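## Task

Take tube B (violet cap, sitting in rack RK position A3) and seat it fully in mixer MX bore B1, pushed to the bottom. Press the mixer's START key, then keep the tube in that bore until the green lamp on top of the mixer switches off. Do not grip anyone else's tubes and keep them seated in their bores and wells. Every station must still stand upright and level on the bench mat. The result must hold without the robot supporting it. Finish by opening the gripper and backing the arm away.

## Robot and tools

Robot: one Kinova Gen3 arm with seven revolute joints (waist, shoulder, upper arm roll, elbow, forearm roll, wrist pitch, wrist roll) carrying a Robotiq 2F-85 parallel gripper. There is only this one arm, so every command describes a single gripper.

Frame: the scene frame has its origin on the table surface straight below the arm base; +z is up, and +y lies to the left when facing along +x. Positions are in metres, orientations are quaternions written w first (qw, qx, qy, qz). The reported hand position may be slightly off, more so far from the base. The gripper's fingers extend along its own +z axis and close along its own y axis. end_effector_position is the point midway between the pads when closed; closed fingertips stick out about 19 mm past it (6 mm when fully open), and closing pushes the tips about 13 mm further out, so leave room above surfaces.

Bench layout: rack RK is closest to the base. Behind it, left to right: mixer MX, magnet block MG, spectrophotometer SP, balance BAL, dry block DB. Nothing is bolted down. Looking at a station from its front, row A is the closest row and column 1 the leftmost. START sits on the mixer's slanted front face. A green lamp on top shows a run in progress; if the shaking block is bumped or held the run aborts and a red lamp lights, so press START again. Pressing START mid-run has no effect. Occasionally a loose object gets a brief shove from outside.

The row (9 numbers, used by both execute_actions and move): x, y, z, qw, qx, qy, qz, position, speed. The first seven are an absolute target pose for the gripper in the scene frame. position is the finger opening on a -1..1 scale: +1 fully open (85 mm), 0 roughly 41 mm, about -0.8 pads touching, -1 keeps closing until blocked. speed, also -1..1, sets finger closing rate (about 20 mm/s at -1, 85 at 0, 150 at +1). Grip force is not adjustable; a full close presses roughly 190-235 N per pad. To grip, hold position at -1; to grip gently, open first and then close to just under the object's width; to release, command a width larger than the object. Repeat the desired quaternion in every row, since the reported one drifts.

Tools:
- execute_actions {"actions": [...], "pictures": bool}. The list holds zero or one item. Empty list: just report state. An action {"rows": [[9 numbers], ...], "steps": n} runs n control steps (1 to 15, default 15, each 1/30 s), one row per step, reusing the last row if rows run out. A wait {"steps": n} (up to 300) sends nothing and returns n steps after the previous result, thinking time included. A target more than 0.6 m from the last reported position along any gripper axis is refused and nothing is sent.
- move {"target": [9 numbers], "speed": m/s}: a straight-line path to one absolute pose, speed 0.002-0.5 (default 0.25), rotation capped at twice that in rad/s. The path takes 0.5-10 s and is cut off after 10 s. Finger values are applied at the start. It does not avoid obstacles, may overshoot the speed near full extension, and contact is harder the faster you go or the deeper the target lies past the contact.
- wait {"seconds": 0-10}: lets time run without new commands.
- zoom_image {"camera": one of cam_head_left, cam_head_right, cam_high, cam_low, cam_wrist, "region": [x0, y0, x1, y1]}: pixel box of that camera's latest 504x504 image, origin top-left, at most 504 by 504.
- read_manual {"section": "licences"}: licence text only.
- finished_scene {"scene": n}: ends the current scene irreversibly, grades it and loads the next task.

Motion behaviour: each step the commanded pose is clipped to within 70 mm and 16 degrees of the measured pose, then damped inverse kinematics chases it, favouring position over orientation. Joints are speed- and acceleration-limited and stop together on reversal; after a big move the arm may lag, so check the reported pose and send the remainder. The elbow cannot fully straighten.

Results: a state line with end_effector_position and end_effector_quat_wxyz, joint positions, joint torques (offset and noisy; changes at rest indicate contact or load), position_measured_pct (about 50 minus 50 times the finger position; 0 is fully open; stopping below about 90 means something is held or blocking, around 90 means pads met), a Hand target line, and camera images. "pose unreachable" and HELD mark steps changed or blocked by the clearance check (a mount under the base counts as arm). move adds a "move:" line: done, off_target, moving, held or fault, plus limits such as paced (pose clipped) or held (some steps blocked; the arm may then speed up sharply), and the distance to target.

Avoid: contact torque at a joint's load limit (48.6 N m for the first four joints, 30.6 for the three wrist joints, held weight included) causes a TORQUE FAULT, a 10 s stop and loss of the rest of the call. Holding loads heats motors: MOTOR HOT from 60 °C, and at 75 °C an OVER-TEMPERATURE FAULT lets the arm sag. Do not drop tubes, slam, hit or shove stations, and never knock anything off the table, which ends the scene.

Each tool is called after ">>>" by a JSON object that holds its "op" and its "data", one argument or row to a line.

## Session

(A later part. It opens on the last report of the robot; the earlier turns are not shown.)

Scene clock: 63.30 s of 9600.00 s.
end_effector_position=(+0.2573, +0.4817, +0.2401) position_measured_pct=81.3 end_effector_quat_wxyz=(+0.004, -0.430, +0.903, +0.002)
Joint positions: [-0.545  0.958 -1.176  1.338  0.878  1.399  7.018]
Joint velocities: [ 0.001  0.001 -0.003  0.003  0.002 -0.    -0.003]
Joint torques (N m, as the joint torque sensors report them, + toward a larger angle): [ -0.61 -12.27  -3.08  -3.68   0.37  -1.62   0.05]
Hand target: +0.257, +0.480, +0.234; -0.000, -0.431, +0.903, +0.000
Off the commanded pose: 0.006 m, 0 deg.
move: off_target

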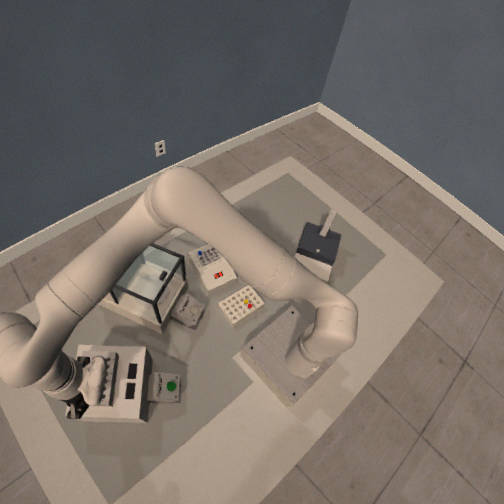

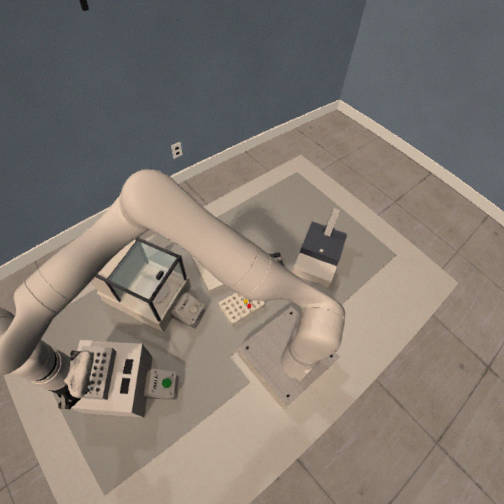

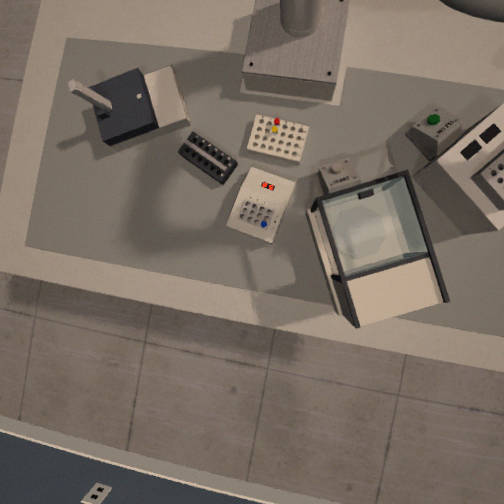

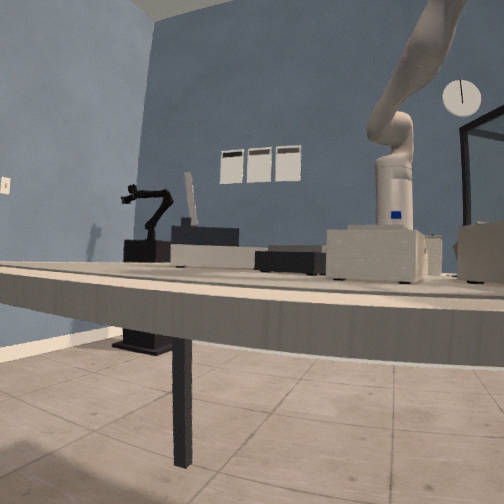

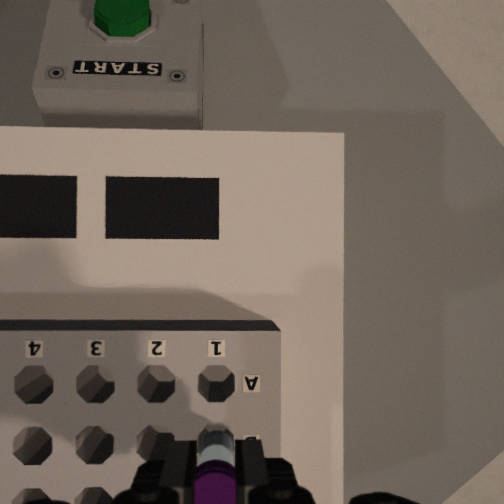

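>>> {"op": "move", "data": {
  "target": [0.2578, 0.4815, 0.243, 0, -0.4305, 0.9026, 0, -0.7, -0.5],
  "speed": 0.03
}}

>>> {"op": "move", "data": {
  "target": [0.2578, 0.4815, 0.235, 0, -0.4305, 0.9026, 0, -0.7, -0.5],
  "speed": 0.015
}}

Scene clock: 67.90 s of 9600.00 s.
end_effector_position=(+0.2578, +0.4815, +0.2430) position_measured_pct=81.3 end_effector_quat_wxyz=(+0.000, -0.430, +0.903, +0.000)
Joint positions: [-0.547  0.959 -1.177  1.323  0.871  1.415  7.028]
Joint velocities: [-0.     0.    -0.001 -0.003 -0.002  0.002  0.   ]
Joint torques (N m, as the joint torque sensors report them, + toward a larger angle): [ -0.54 -20.36  -6.16  -5.45  -0.42  -0.03   0.33]
Hand target: +0.258, +0.481, +0.243; +0.000, -0.430, +0.903, -0.000
Off the commanded pose: 0.000 m, 0 deg.
move: done

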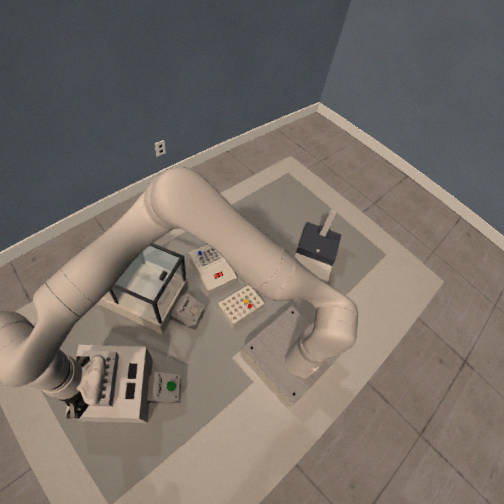

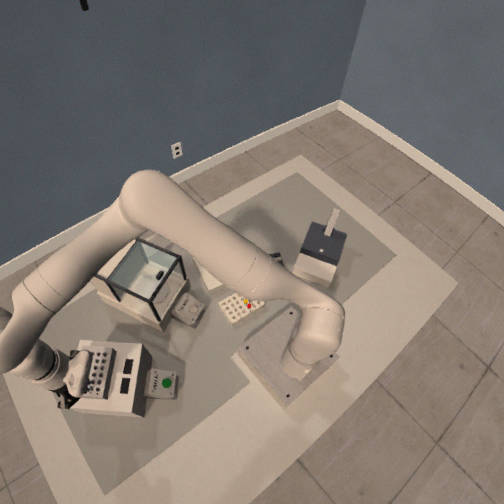

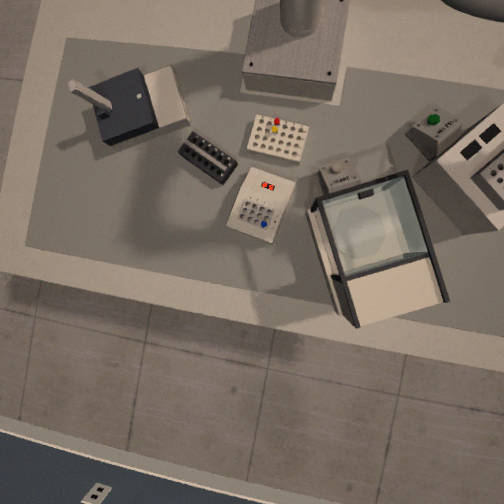

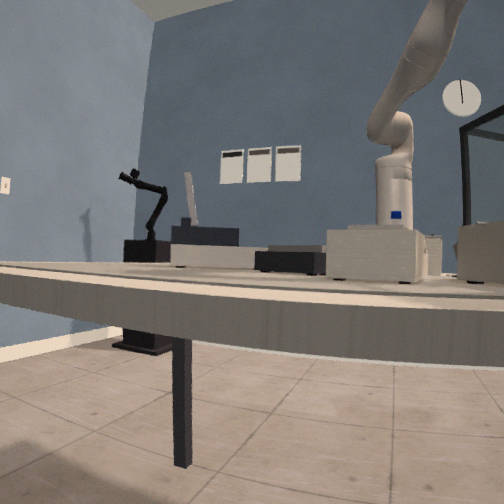

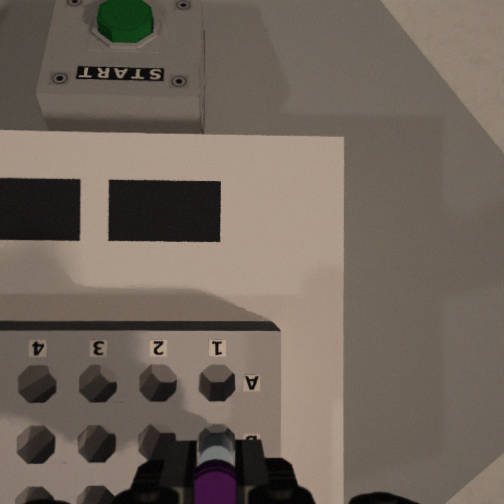

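Scene clock: 68.67 s of 9600.00 s.
end_effector_position=(+0.2580, +0.4815, +0.2352) position_measured_pct=81.3 end_effector_quat_wxyz=(+0.000, -0.430, +0.903, -0.000)
Joint positions: [-0.547  0.968 -1.171  1.333  0.879  1.4    7.021]
Joint velocities: [-0.     0.002  0.     0.001 -0.    -0.002  0.001]
Joint torques (N m, as the joint torque sensors report them, + toward a larger angle): [ -0.65 -20.41  -5.83  -5.71  -0.48  -0.19   0.12]
Hand target: +0.258, +0.482, +0.235; -0.000, -0.431, +0.903, +0.000
Off the commanded pose: 0.000 m, 0 deg.
move: done

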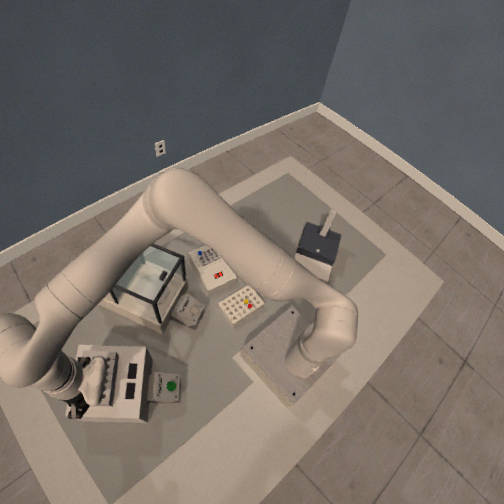

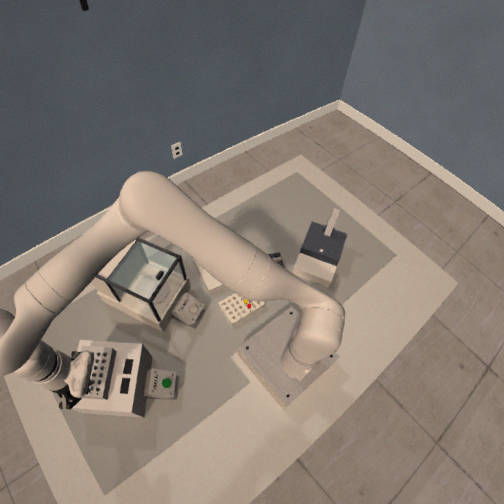

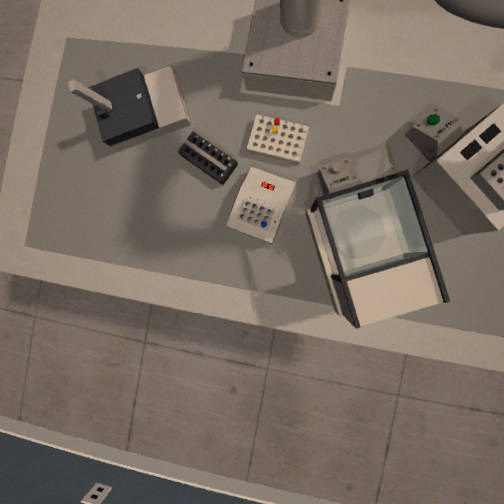

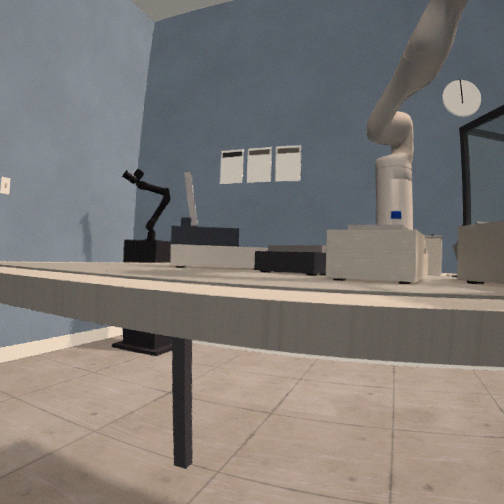

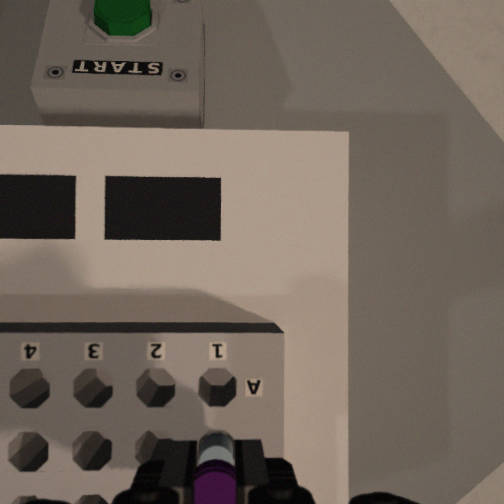

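It's in. Lower further, release, then press down on the cap.

>>> {"op": "move", "data": {
  "target": [0.2578, 0.4815, 0.212, 0, -0.4305, 0.9026, 0, -0.7, -0.5],
  "speed": 0.025
}}

>>> {"op": "execute_actions", "data": {
  "actions": [
    {"rows": [[0.2578, 0.4815, 0.216, 0, -0.4305, 0.9026, 0, -0.3, 0]], "steps": 12}
  ],
  "pictures": false
}}

>>> {"op": "move", "data": {
  "target": [0.2578, 0.4815, 0.25, 0, -0.4305, 0.9026, 0, -0.3, 0],
  "speed": 0.06
}}

>>> {"op": "move", "data": {
  "target": [0.2578, 0.4815, 0.245, 0, -0.4305, 0.9026, 0, -0.8, 0.5],
  "speed": 0.03
}}

>>> {"op": "move", "data": {
  "target": [0.2578, 0.4815, 0.221, 0, -0.4305, 0.9026, 0, -0.8, 0.5],
  "speed": 0.02
}}

Scene clock: 77.07 s of 9600.00 s.
end_effector_position=(+0.2580, +0.4821, +0.2157) position_measured_pct=81.3 end_effector_quat_wxyz=(+0.002, -0.430, +0.903, +0.001)
Joint positions: [-0.547  0.991 -1.159  1.362  0.904  1.361  7.002]
Joint velocities: [ 0.001  0.    -0.002  0.003  0.005 -0.002 -0.002]
Joint torques (N m, as the joint torque sensors report them, + toward a larger angle): [ -0.64 -15.74  -3.97  -4.46   0.74  -1.03   0.27]
Hand target: +0.258, +0.482, +0.212; -0.000, -0.431, +0.903, +0.000
Off the commanded pose: 0.004 m, 0 deg.
move: off_target

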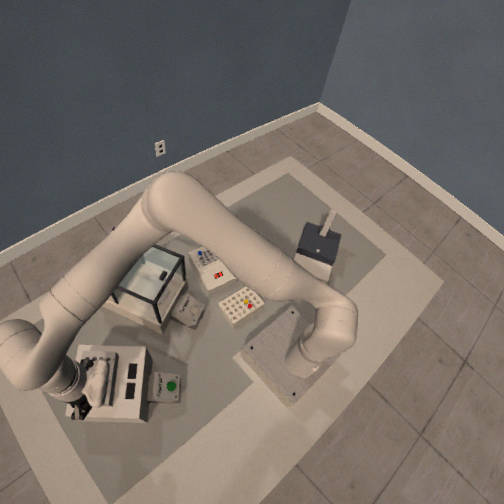

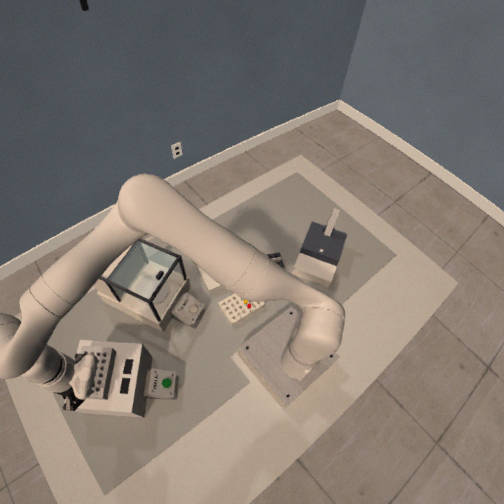

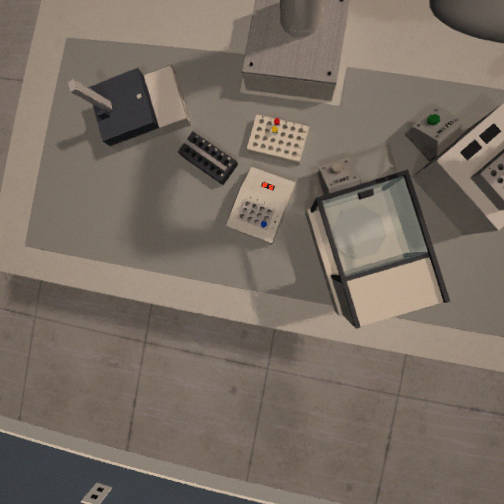

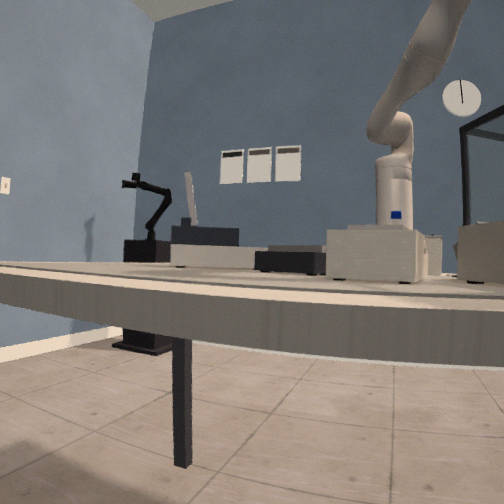

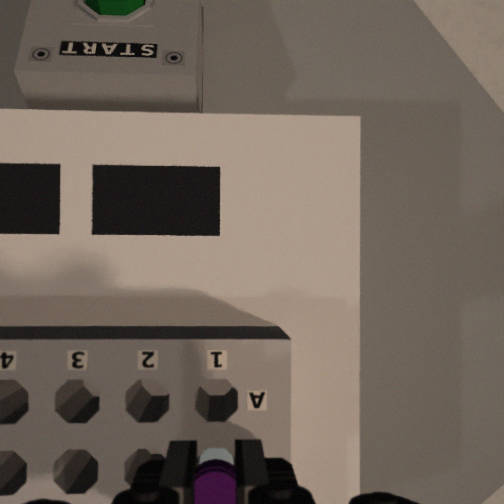

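Scene clock: 77.47 s of 9600.00 s.
end_effector_position=(+0.2578, +0.4815, +0.2160) position_measured_pct=65.1 end_effector_quat_wxyz=(+0.000, -0.430, +0.903, +0.000)
Joint positions: [-0.547  0.992 -1.159  1.358  0.9    1.365  7.005]
Joint velocities: [-0.001  0.001  0.001  0.     0.     0.     0.002]
Joint torques (N m, as the joint torque sensors report them, + toward a larger angle): [ -0.39 -20.54  -6.    -5.45   0.15  -0.19   0.39]
Hand target: +0.258, +0.481, +0.216; +0.000, -0.430, +0.903, -0.000
Off the commanded pose: 0.000 m, 0 deg.
Steps of this call (steps 1 to 12: all 12 steps of this action). Readings (end_effector_position | what the end effector reports):
1: (+0.2581, +0.4821, +0.2161) | position_measured_pct=81.3
2: (+0.2582, +0.4820, +0.2164) | position_measured_pct=81.3
4: (+0.2582, +0.4817, +0.2163) | position_measured_pct=76.6
8: (+0.2579, +0.4815, +0.2161) | position_measured_pct=67.1
12: the state above

Scene clock: 78.60 s of 9600.00 s.
end_effector_position=(+0.2578, +0.4814, +0.2499) position_measured_pct=65.1 end_effector_quat_wxyz=(-0.000, -0.430, +0.903, -0.000)
Joint positions: [-0.548  0.951 -1.182  1.312  0.864  1.429  7.033]
Joint velocities: [-0.    -0.002 -0.    -0.002 -0.001  0.003  0.003]
Joint torques (N m, as the joint torque sensors report them, + toward a larger angle): [  0.04 -19.95  -5.    -5.26   0.03  -0.01   0.31]
Hand target: +0.258, +0.481, +0.250; +0.000, -0.430, +0.903, -0.000
Off the commanded pose: 0.000 m, 0 deg.
move: done

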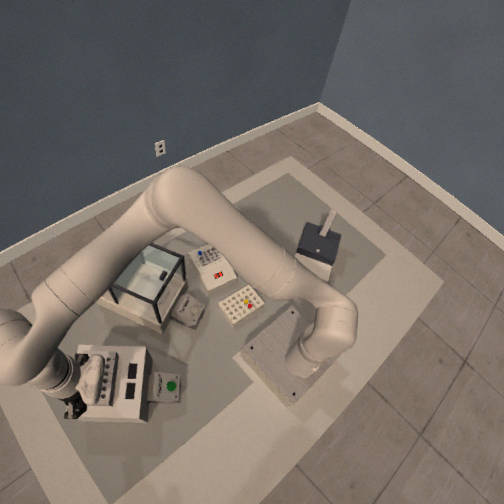

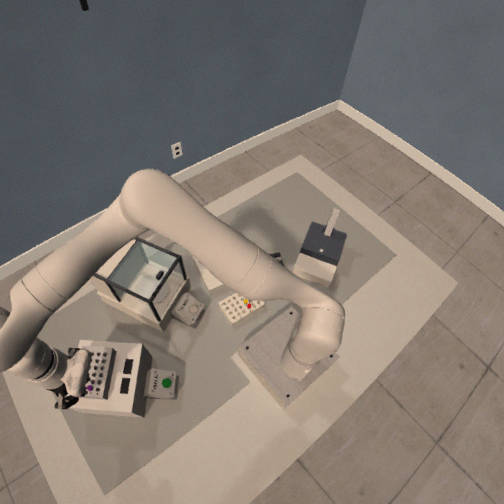

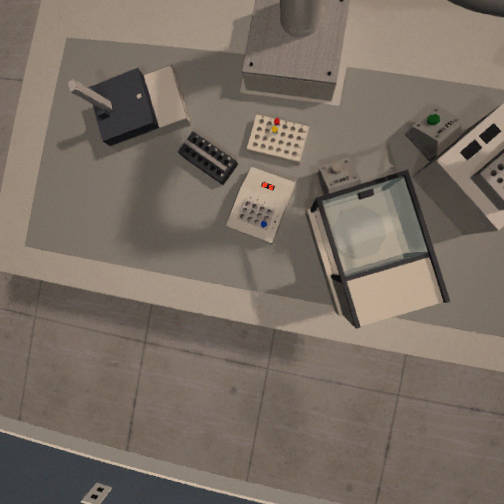

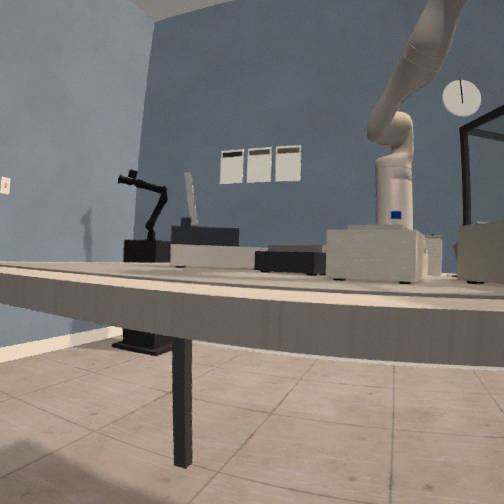

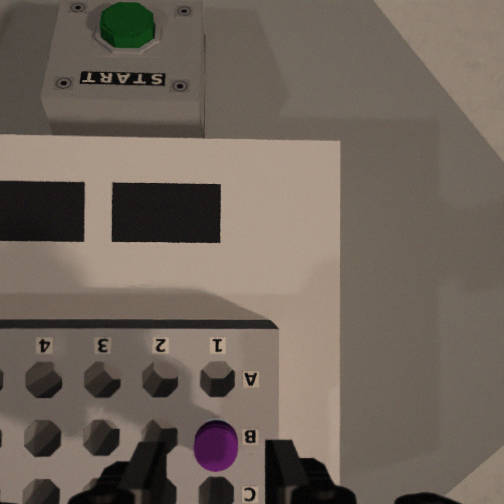

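Scene clock: 79.30 s of 9600.00 s.
end_effector_position=(+0.2578, +0.4815, +0.2451) position_measured_pct=89.7 end_effector_quat_wxyz=(+0.000, -0.431, +0.903, +0.000)
Joint positions: [-0.547  0.957 -1.179  1.319  0.869  1.419  7.029]
Joint velocities: [-0.001  0.001 -0.001  0.     0.001 -0.001  0.   ]
Joint torques (N m, as the joint torque sensors report them, + toward a larger angle): [ -0.02 -20.64  -6.2   -5.86  -0.1   -0.28   0.23]
Hand target: +0.258, +0.482, +0.245; -0.000, -0.431, +0.903, +0.000
Off the commanded pose: 0.000 m, 0 deg.
move: done

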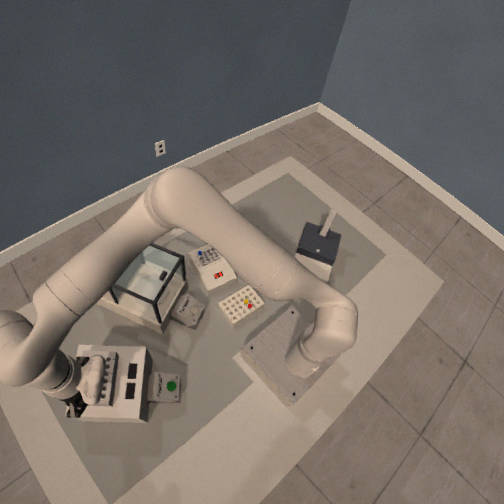

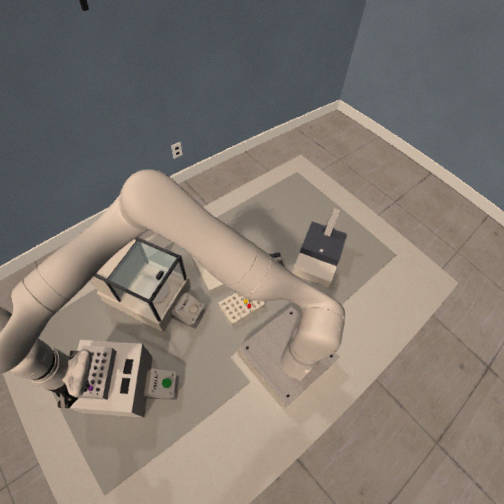

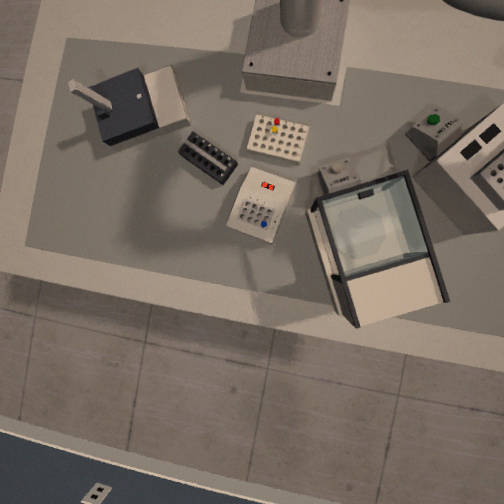

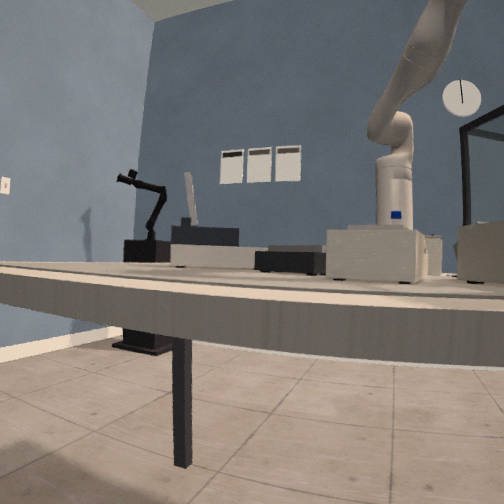

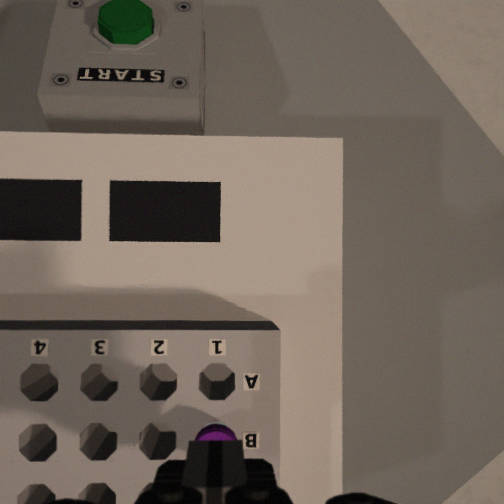

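Scene clock: 80.73 s of 9600.00 s.
end_effector_position=(+0.2576, +0.4825, +0.2279) position_measured_pct=89.7 end_effector_quat_wxyz=(+0.004, -0.431, +0.903, +0.002)
Joint positions: [-0.546  0.976 -1.17   1.35   0.894  1.38   7.009]
Joint velocities: [ 0.001  0.    -0.004  0.004  0.005 -0.    -0.005]
Joint torques (N m, as the joint torque sensors report them, + toward a larger angle): [ -0.56 -11.25  -2.43  -4.11   0.8   -2.46   0.3 ]
Hand target: +0.258, +0.481, +0.221; -0.000, -0.431, +0.903, +0.000
Off the commanded pose: 0.007 m, 0 deg.
move: off_target

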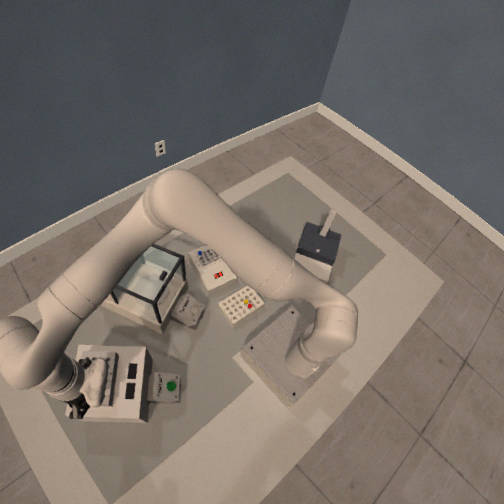

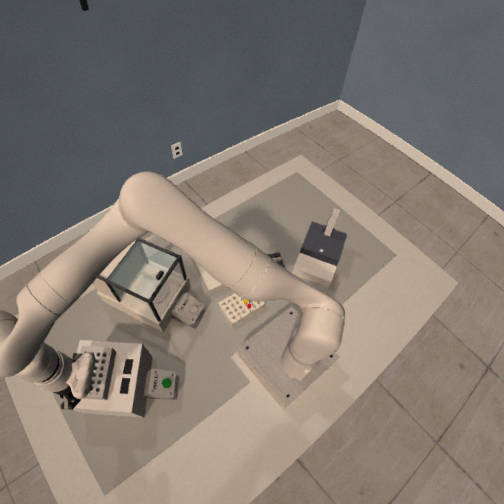

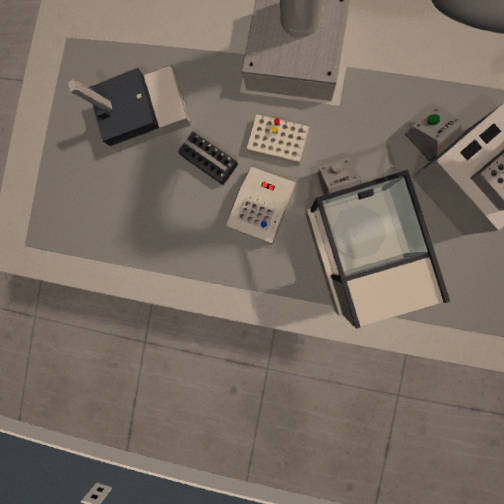

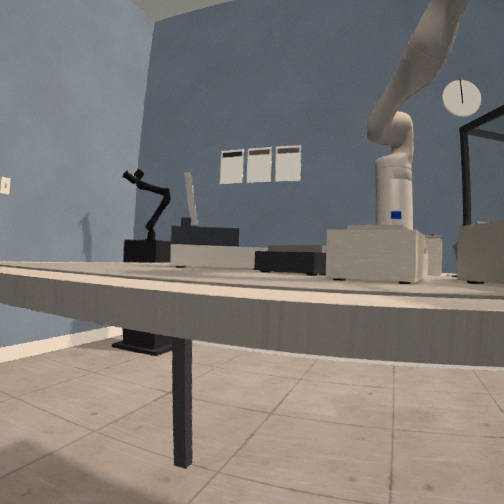

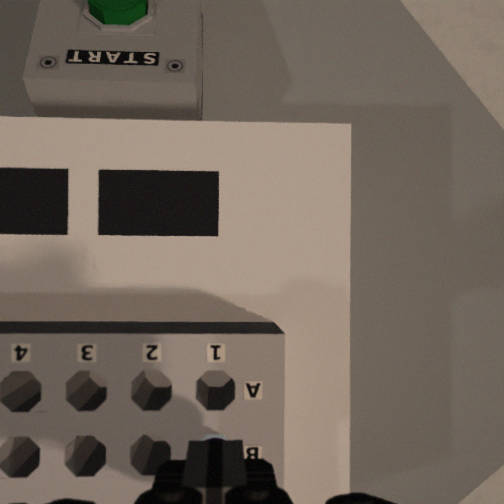

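>>> {"op": "move", "data": {
  "target": [0.25, 0.46, 0.262, 0, -0.4305, 0.9026, 0, -0.8, 0.5],
  "speed": 0.1
}}

>>> {"op": "move", "data": {
  "target": [0.1854, 0.324, 0.2, 0, -0.4305, 0.9026, 0, -0.8, 0.5],
  "speed": 0.2
}}

Scene clock: 86.30 s of 9600.00 s.
end_effector_position=(+0.2498, +0.4601, +0.2618) position_measured_pct=89.7 end_effector_quat_wxyz=(-0.000, -0.431, +0.903, -0.000)
Joint positions: [-0.5    0.906 -1.21   1.387  0.84   1.418  7.012]
Joint velocities: [ 0.004 -0.004 -0.001  0.002 -0.     0.001  0.001]
Joint torques (N m, as the joint torque sensors report them, + toward a larger angle): [ -0.46 -19.4   -5.6   -5.61  -0.23   0.19   0.26]
Hand target: +0.250, +0.460, +0.262; +0.000, -0.430, +0.903, -0.000
Off the commanded pose: 0.000 m, 0 deg.
move: done

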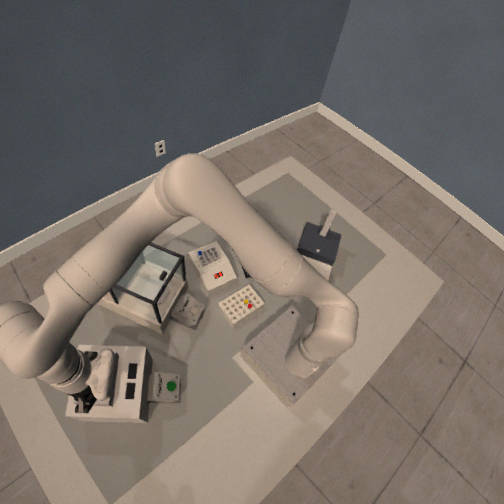

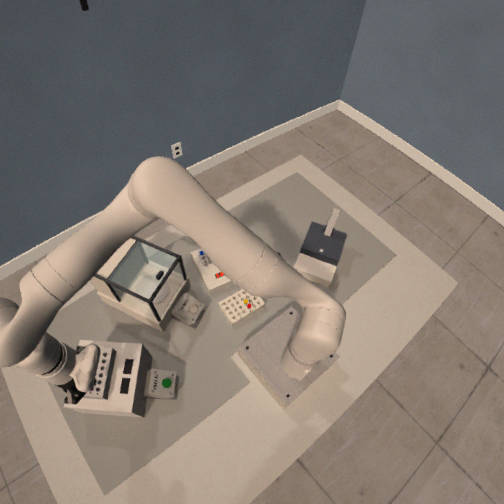

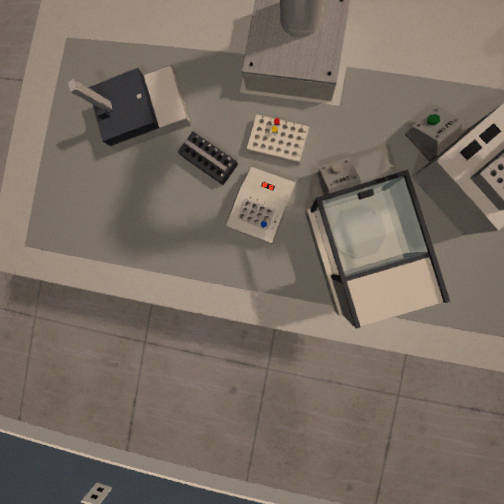

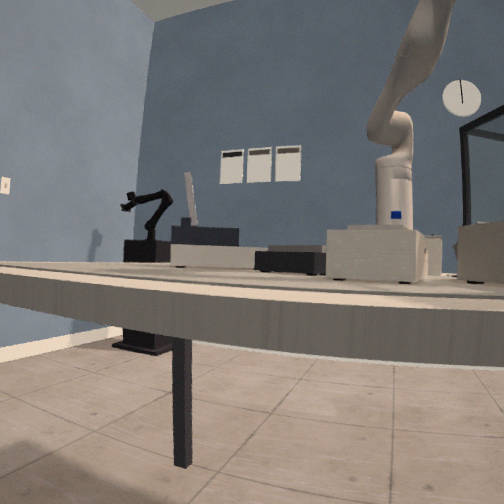

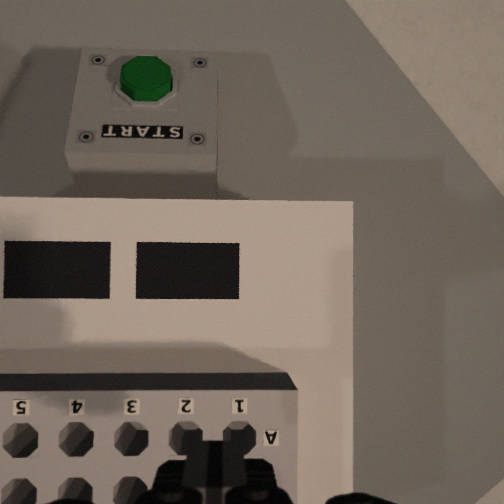

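Scene clock: 87.60 s of 9600.00 s.
end_effector_position=(+0.1849, +0.3243, +0.1997) position_measured_pct=89.7 end_effector_quat_wxyz=(-0.001, -0.431, +0.902, +0.000)
Joint positions: [-0.265  0.786 -1.279  1.995  0.874  1.081  6.76 ]
Joint velocities: [ 0.008 -0.006 -0.001  0.006  0.003 -0.005 -0.004]
Joint torques (N m, as the joint torque sensors report them, + toward a larger angle): [ -0.52 -13.32  -4.74  -5.07   0.1   -0.07   0.18]
Hand target: +0.185, +0.324, +0.200; -0.000, -0.431, +0.902, +0.000
Off the commanded pose: 0.001 m, 0 deg.
move: done

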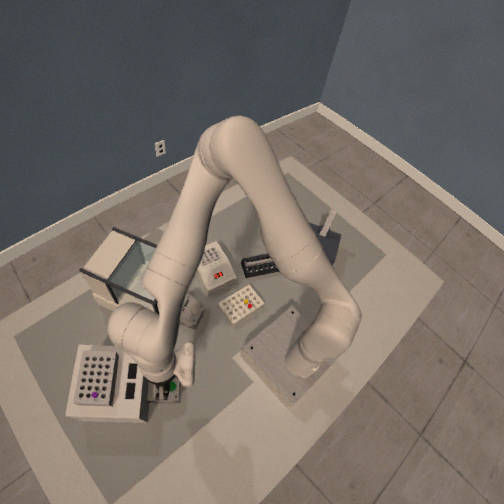

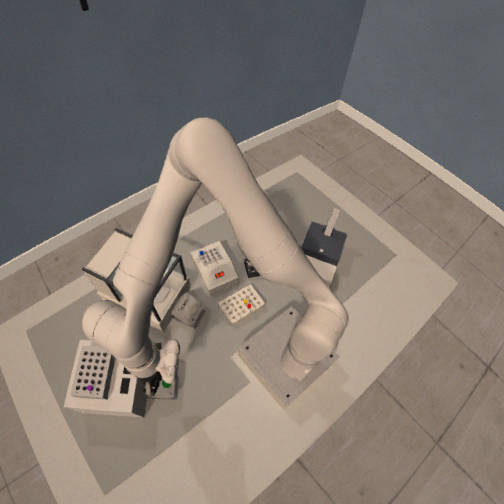

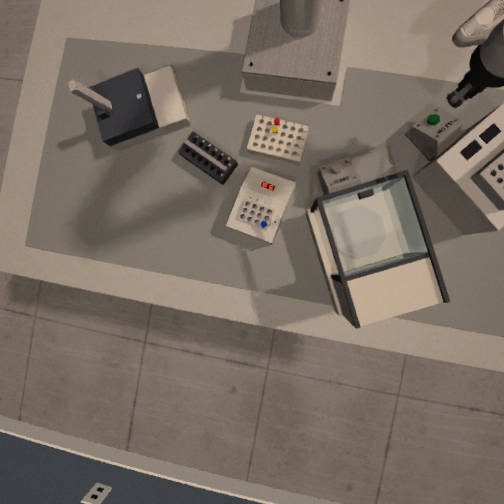

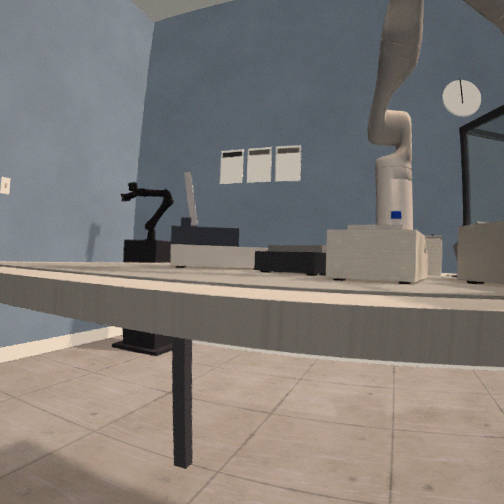

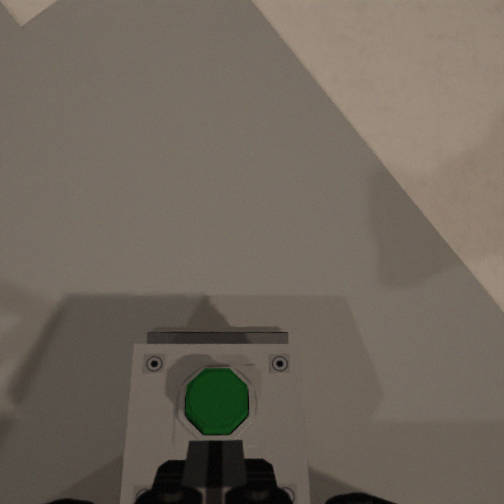

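>>> {"op": "move", "data": {
  "target": [0.1852, 0.3242, 0.135, 0, -0.4305, 0.9026, 0, -0.8, 0.5],
  "speed": 0.12
}}

>>> {"op": "move", "data": {
  "target": [0.1852, 0.3242, 0.114, 0, -0.4305, 0.9026, 0, -0.8, 0.5],
  "speed": 0.02
}}

Scene clock: 91.47 s of 9600.00 s.
end_effector_position=(+0.1853, +0.3242, +0.1352) position_measured_pct=89.7 end_effector_quat_wxyz=(-0.000, -0.430, +0.903, +0.000)
Joint positions: [-0.341  0.893 -1.15   2.057  1.046  0.966  6.634]
Joint velocities: [-0.005  0.004  0.003  0.001  0.002 -0.002 -0.001]
Joint torques (N m, as the joint torque sensors report them, + toward a larger angle): [  0.52 -14.43  -5.03  -3.14  -0.28   0.18  -0.03]
Hand target: +0.185, +0.324, +0.135; -0.000, -0.431, +0.903, +0.000
Off the commanded pose: 0.000 m, 0 deg.
move: done

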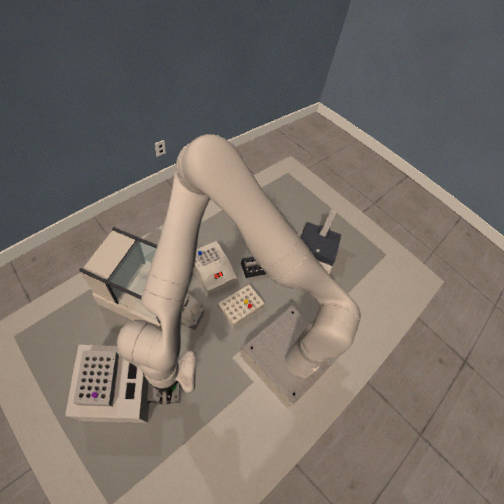

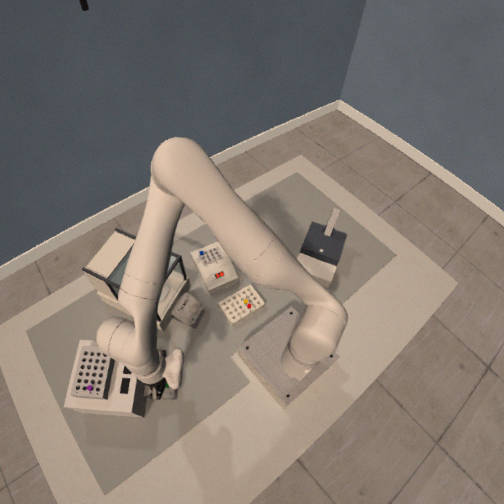

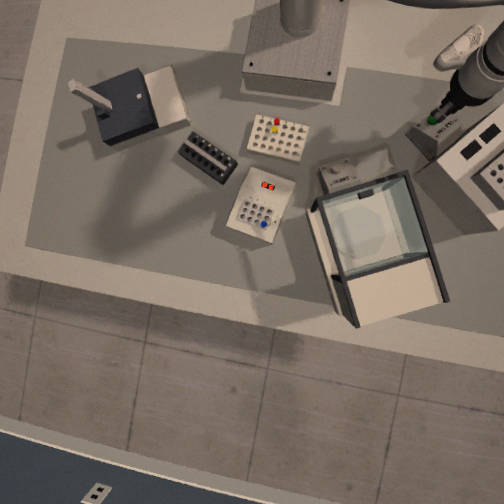

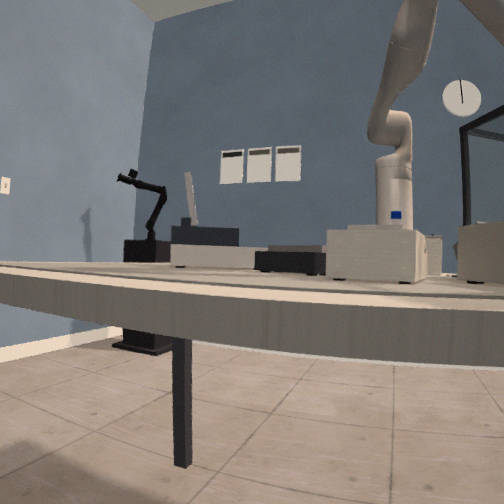

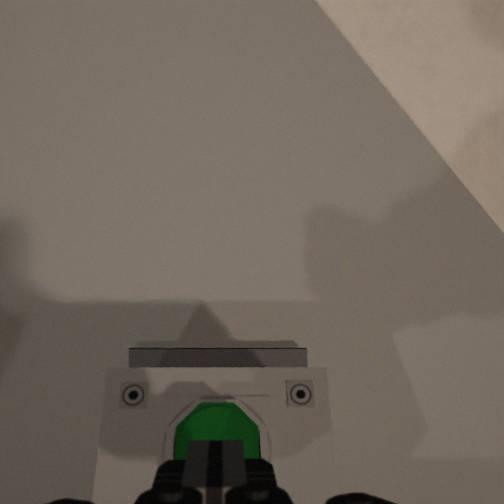

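Scene clock: 92.77 s of 9600.00 s.
end_effector_position=(+0.1861, +0.3259, +0.1184) position_measured_pct=89.7 end_effector_quat_wxyz=(+0.004, -0.431, +0.902, +0.001)
Joint positions: [-0.364  0.922 -1.115  2.069  1.105  0.938  6.59 ]
Joint velocities: [-0.001  0.001 -0.002  0.002  0.006  0.002 -0.004]
Joint torques (N m, as the joint torque sensors report them, + toward a larger angle): [-0.79 -6.54 -0.32 -3.2   1.38 -1.62  0.26]
Hand target: +0.185, +0.324, +0.114; -0.000, -0.431, +0.903, +0.000
Off the commanded pose: 0.005 m, 0 deg.
move: off_target

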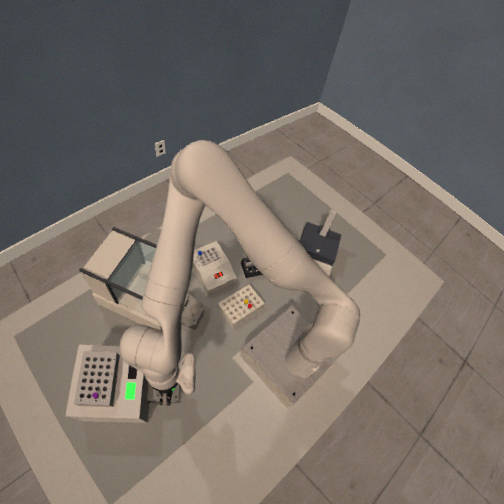

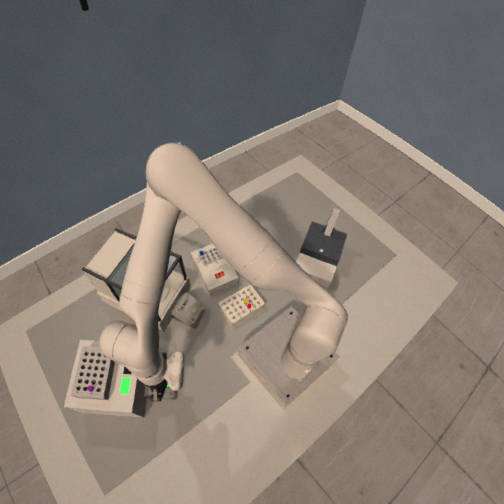

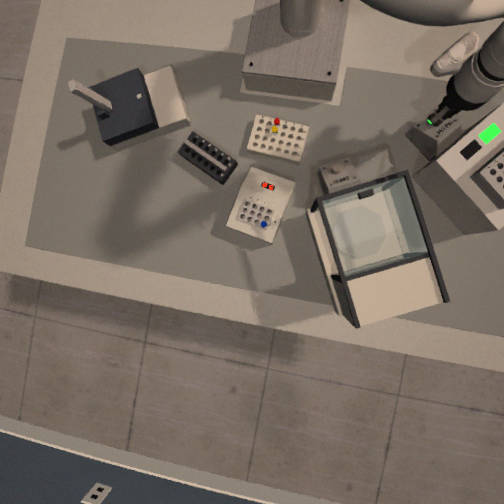

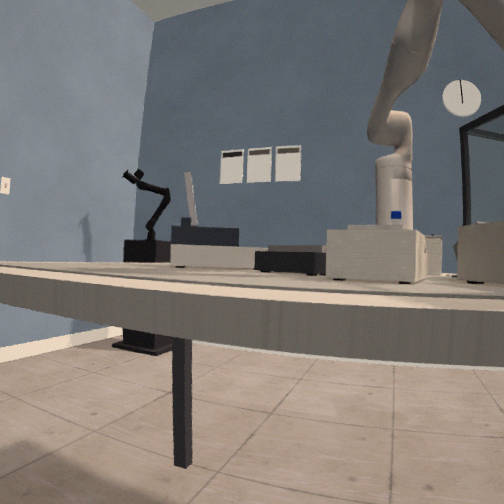

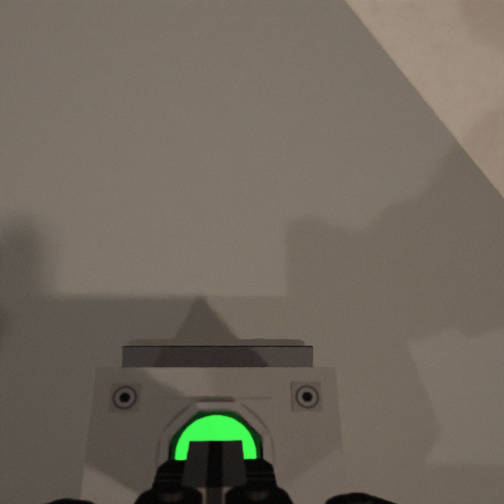

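>>> {"op": "move", "data": {
  "target": [0.1852, 0.3242, 0.25, 0, -0.4305, 0.9026, 0, -0.8, 0.5],
  "speed": 0.1
}}

Scene clock: 99.97 s of 9600.00 s.
end_effector_position=(+0.1853, +0.3241, +0.2498) position_measured_pct=89.7 end_effector_quat_wxyz=(+0.000, -0.430, +0.903, -0.000)
Joint positions: [-0.209  0.71  -1.365  1.926  0.762  1.181  6.844]
Joint velocities: [ 0.004 -0.003 -0.001 -0.001 -0.003  0.002  0.001]
Joint torques (N m, as the joint torque sensors report them, + toward a larger angle): [ -0.65 -12.55  -4.55  -5.9   -0.3    0.02  -0.06]
Hand target: +0.185, +0.324, +0.250; +0.000, -0.430, +0.903, -0.001
Off the commanded pose: 0.000 m, 0 deg.
move: done

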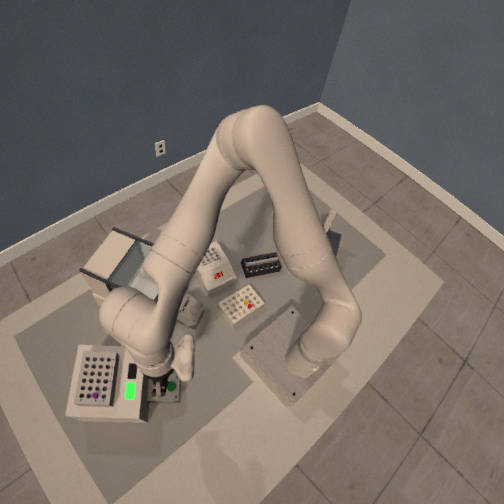

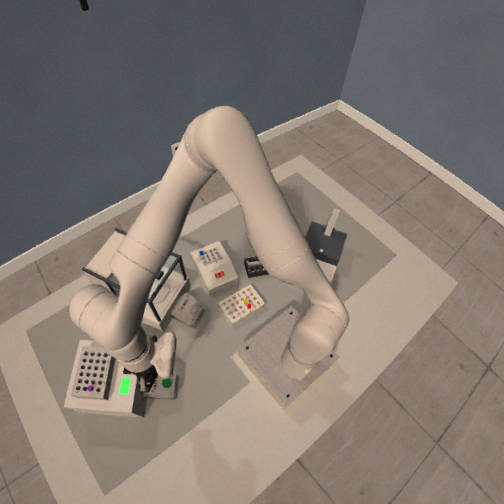

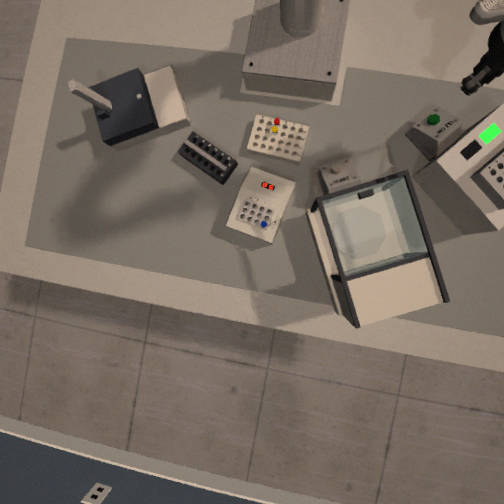

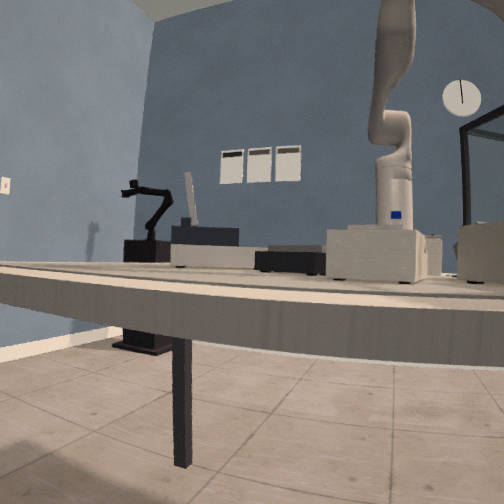

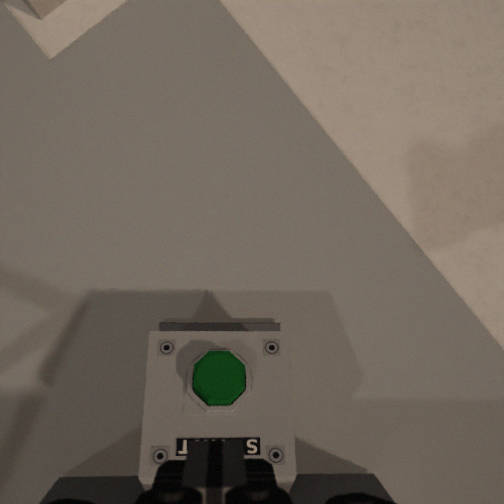

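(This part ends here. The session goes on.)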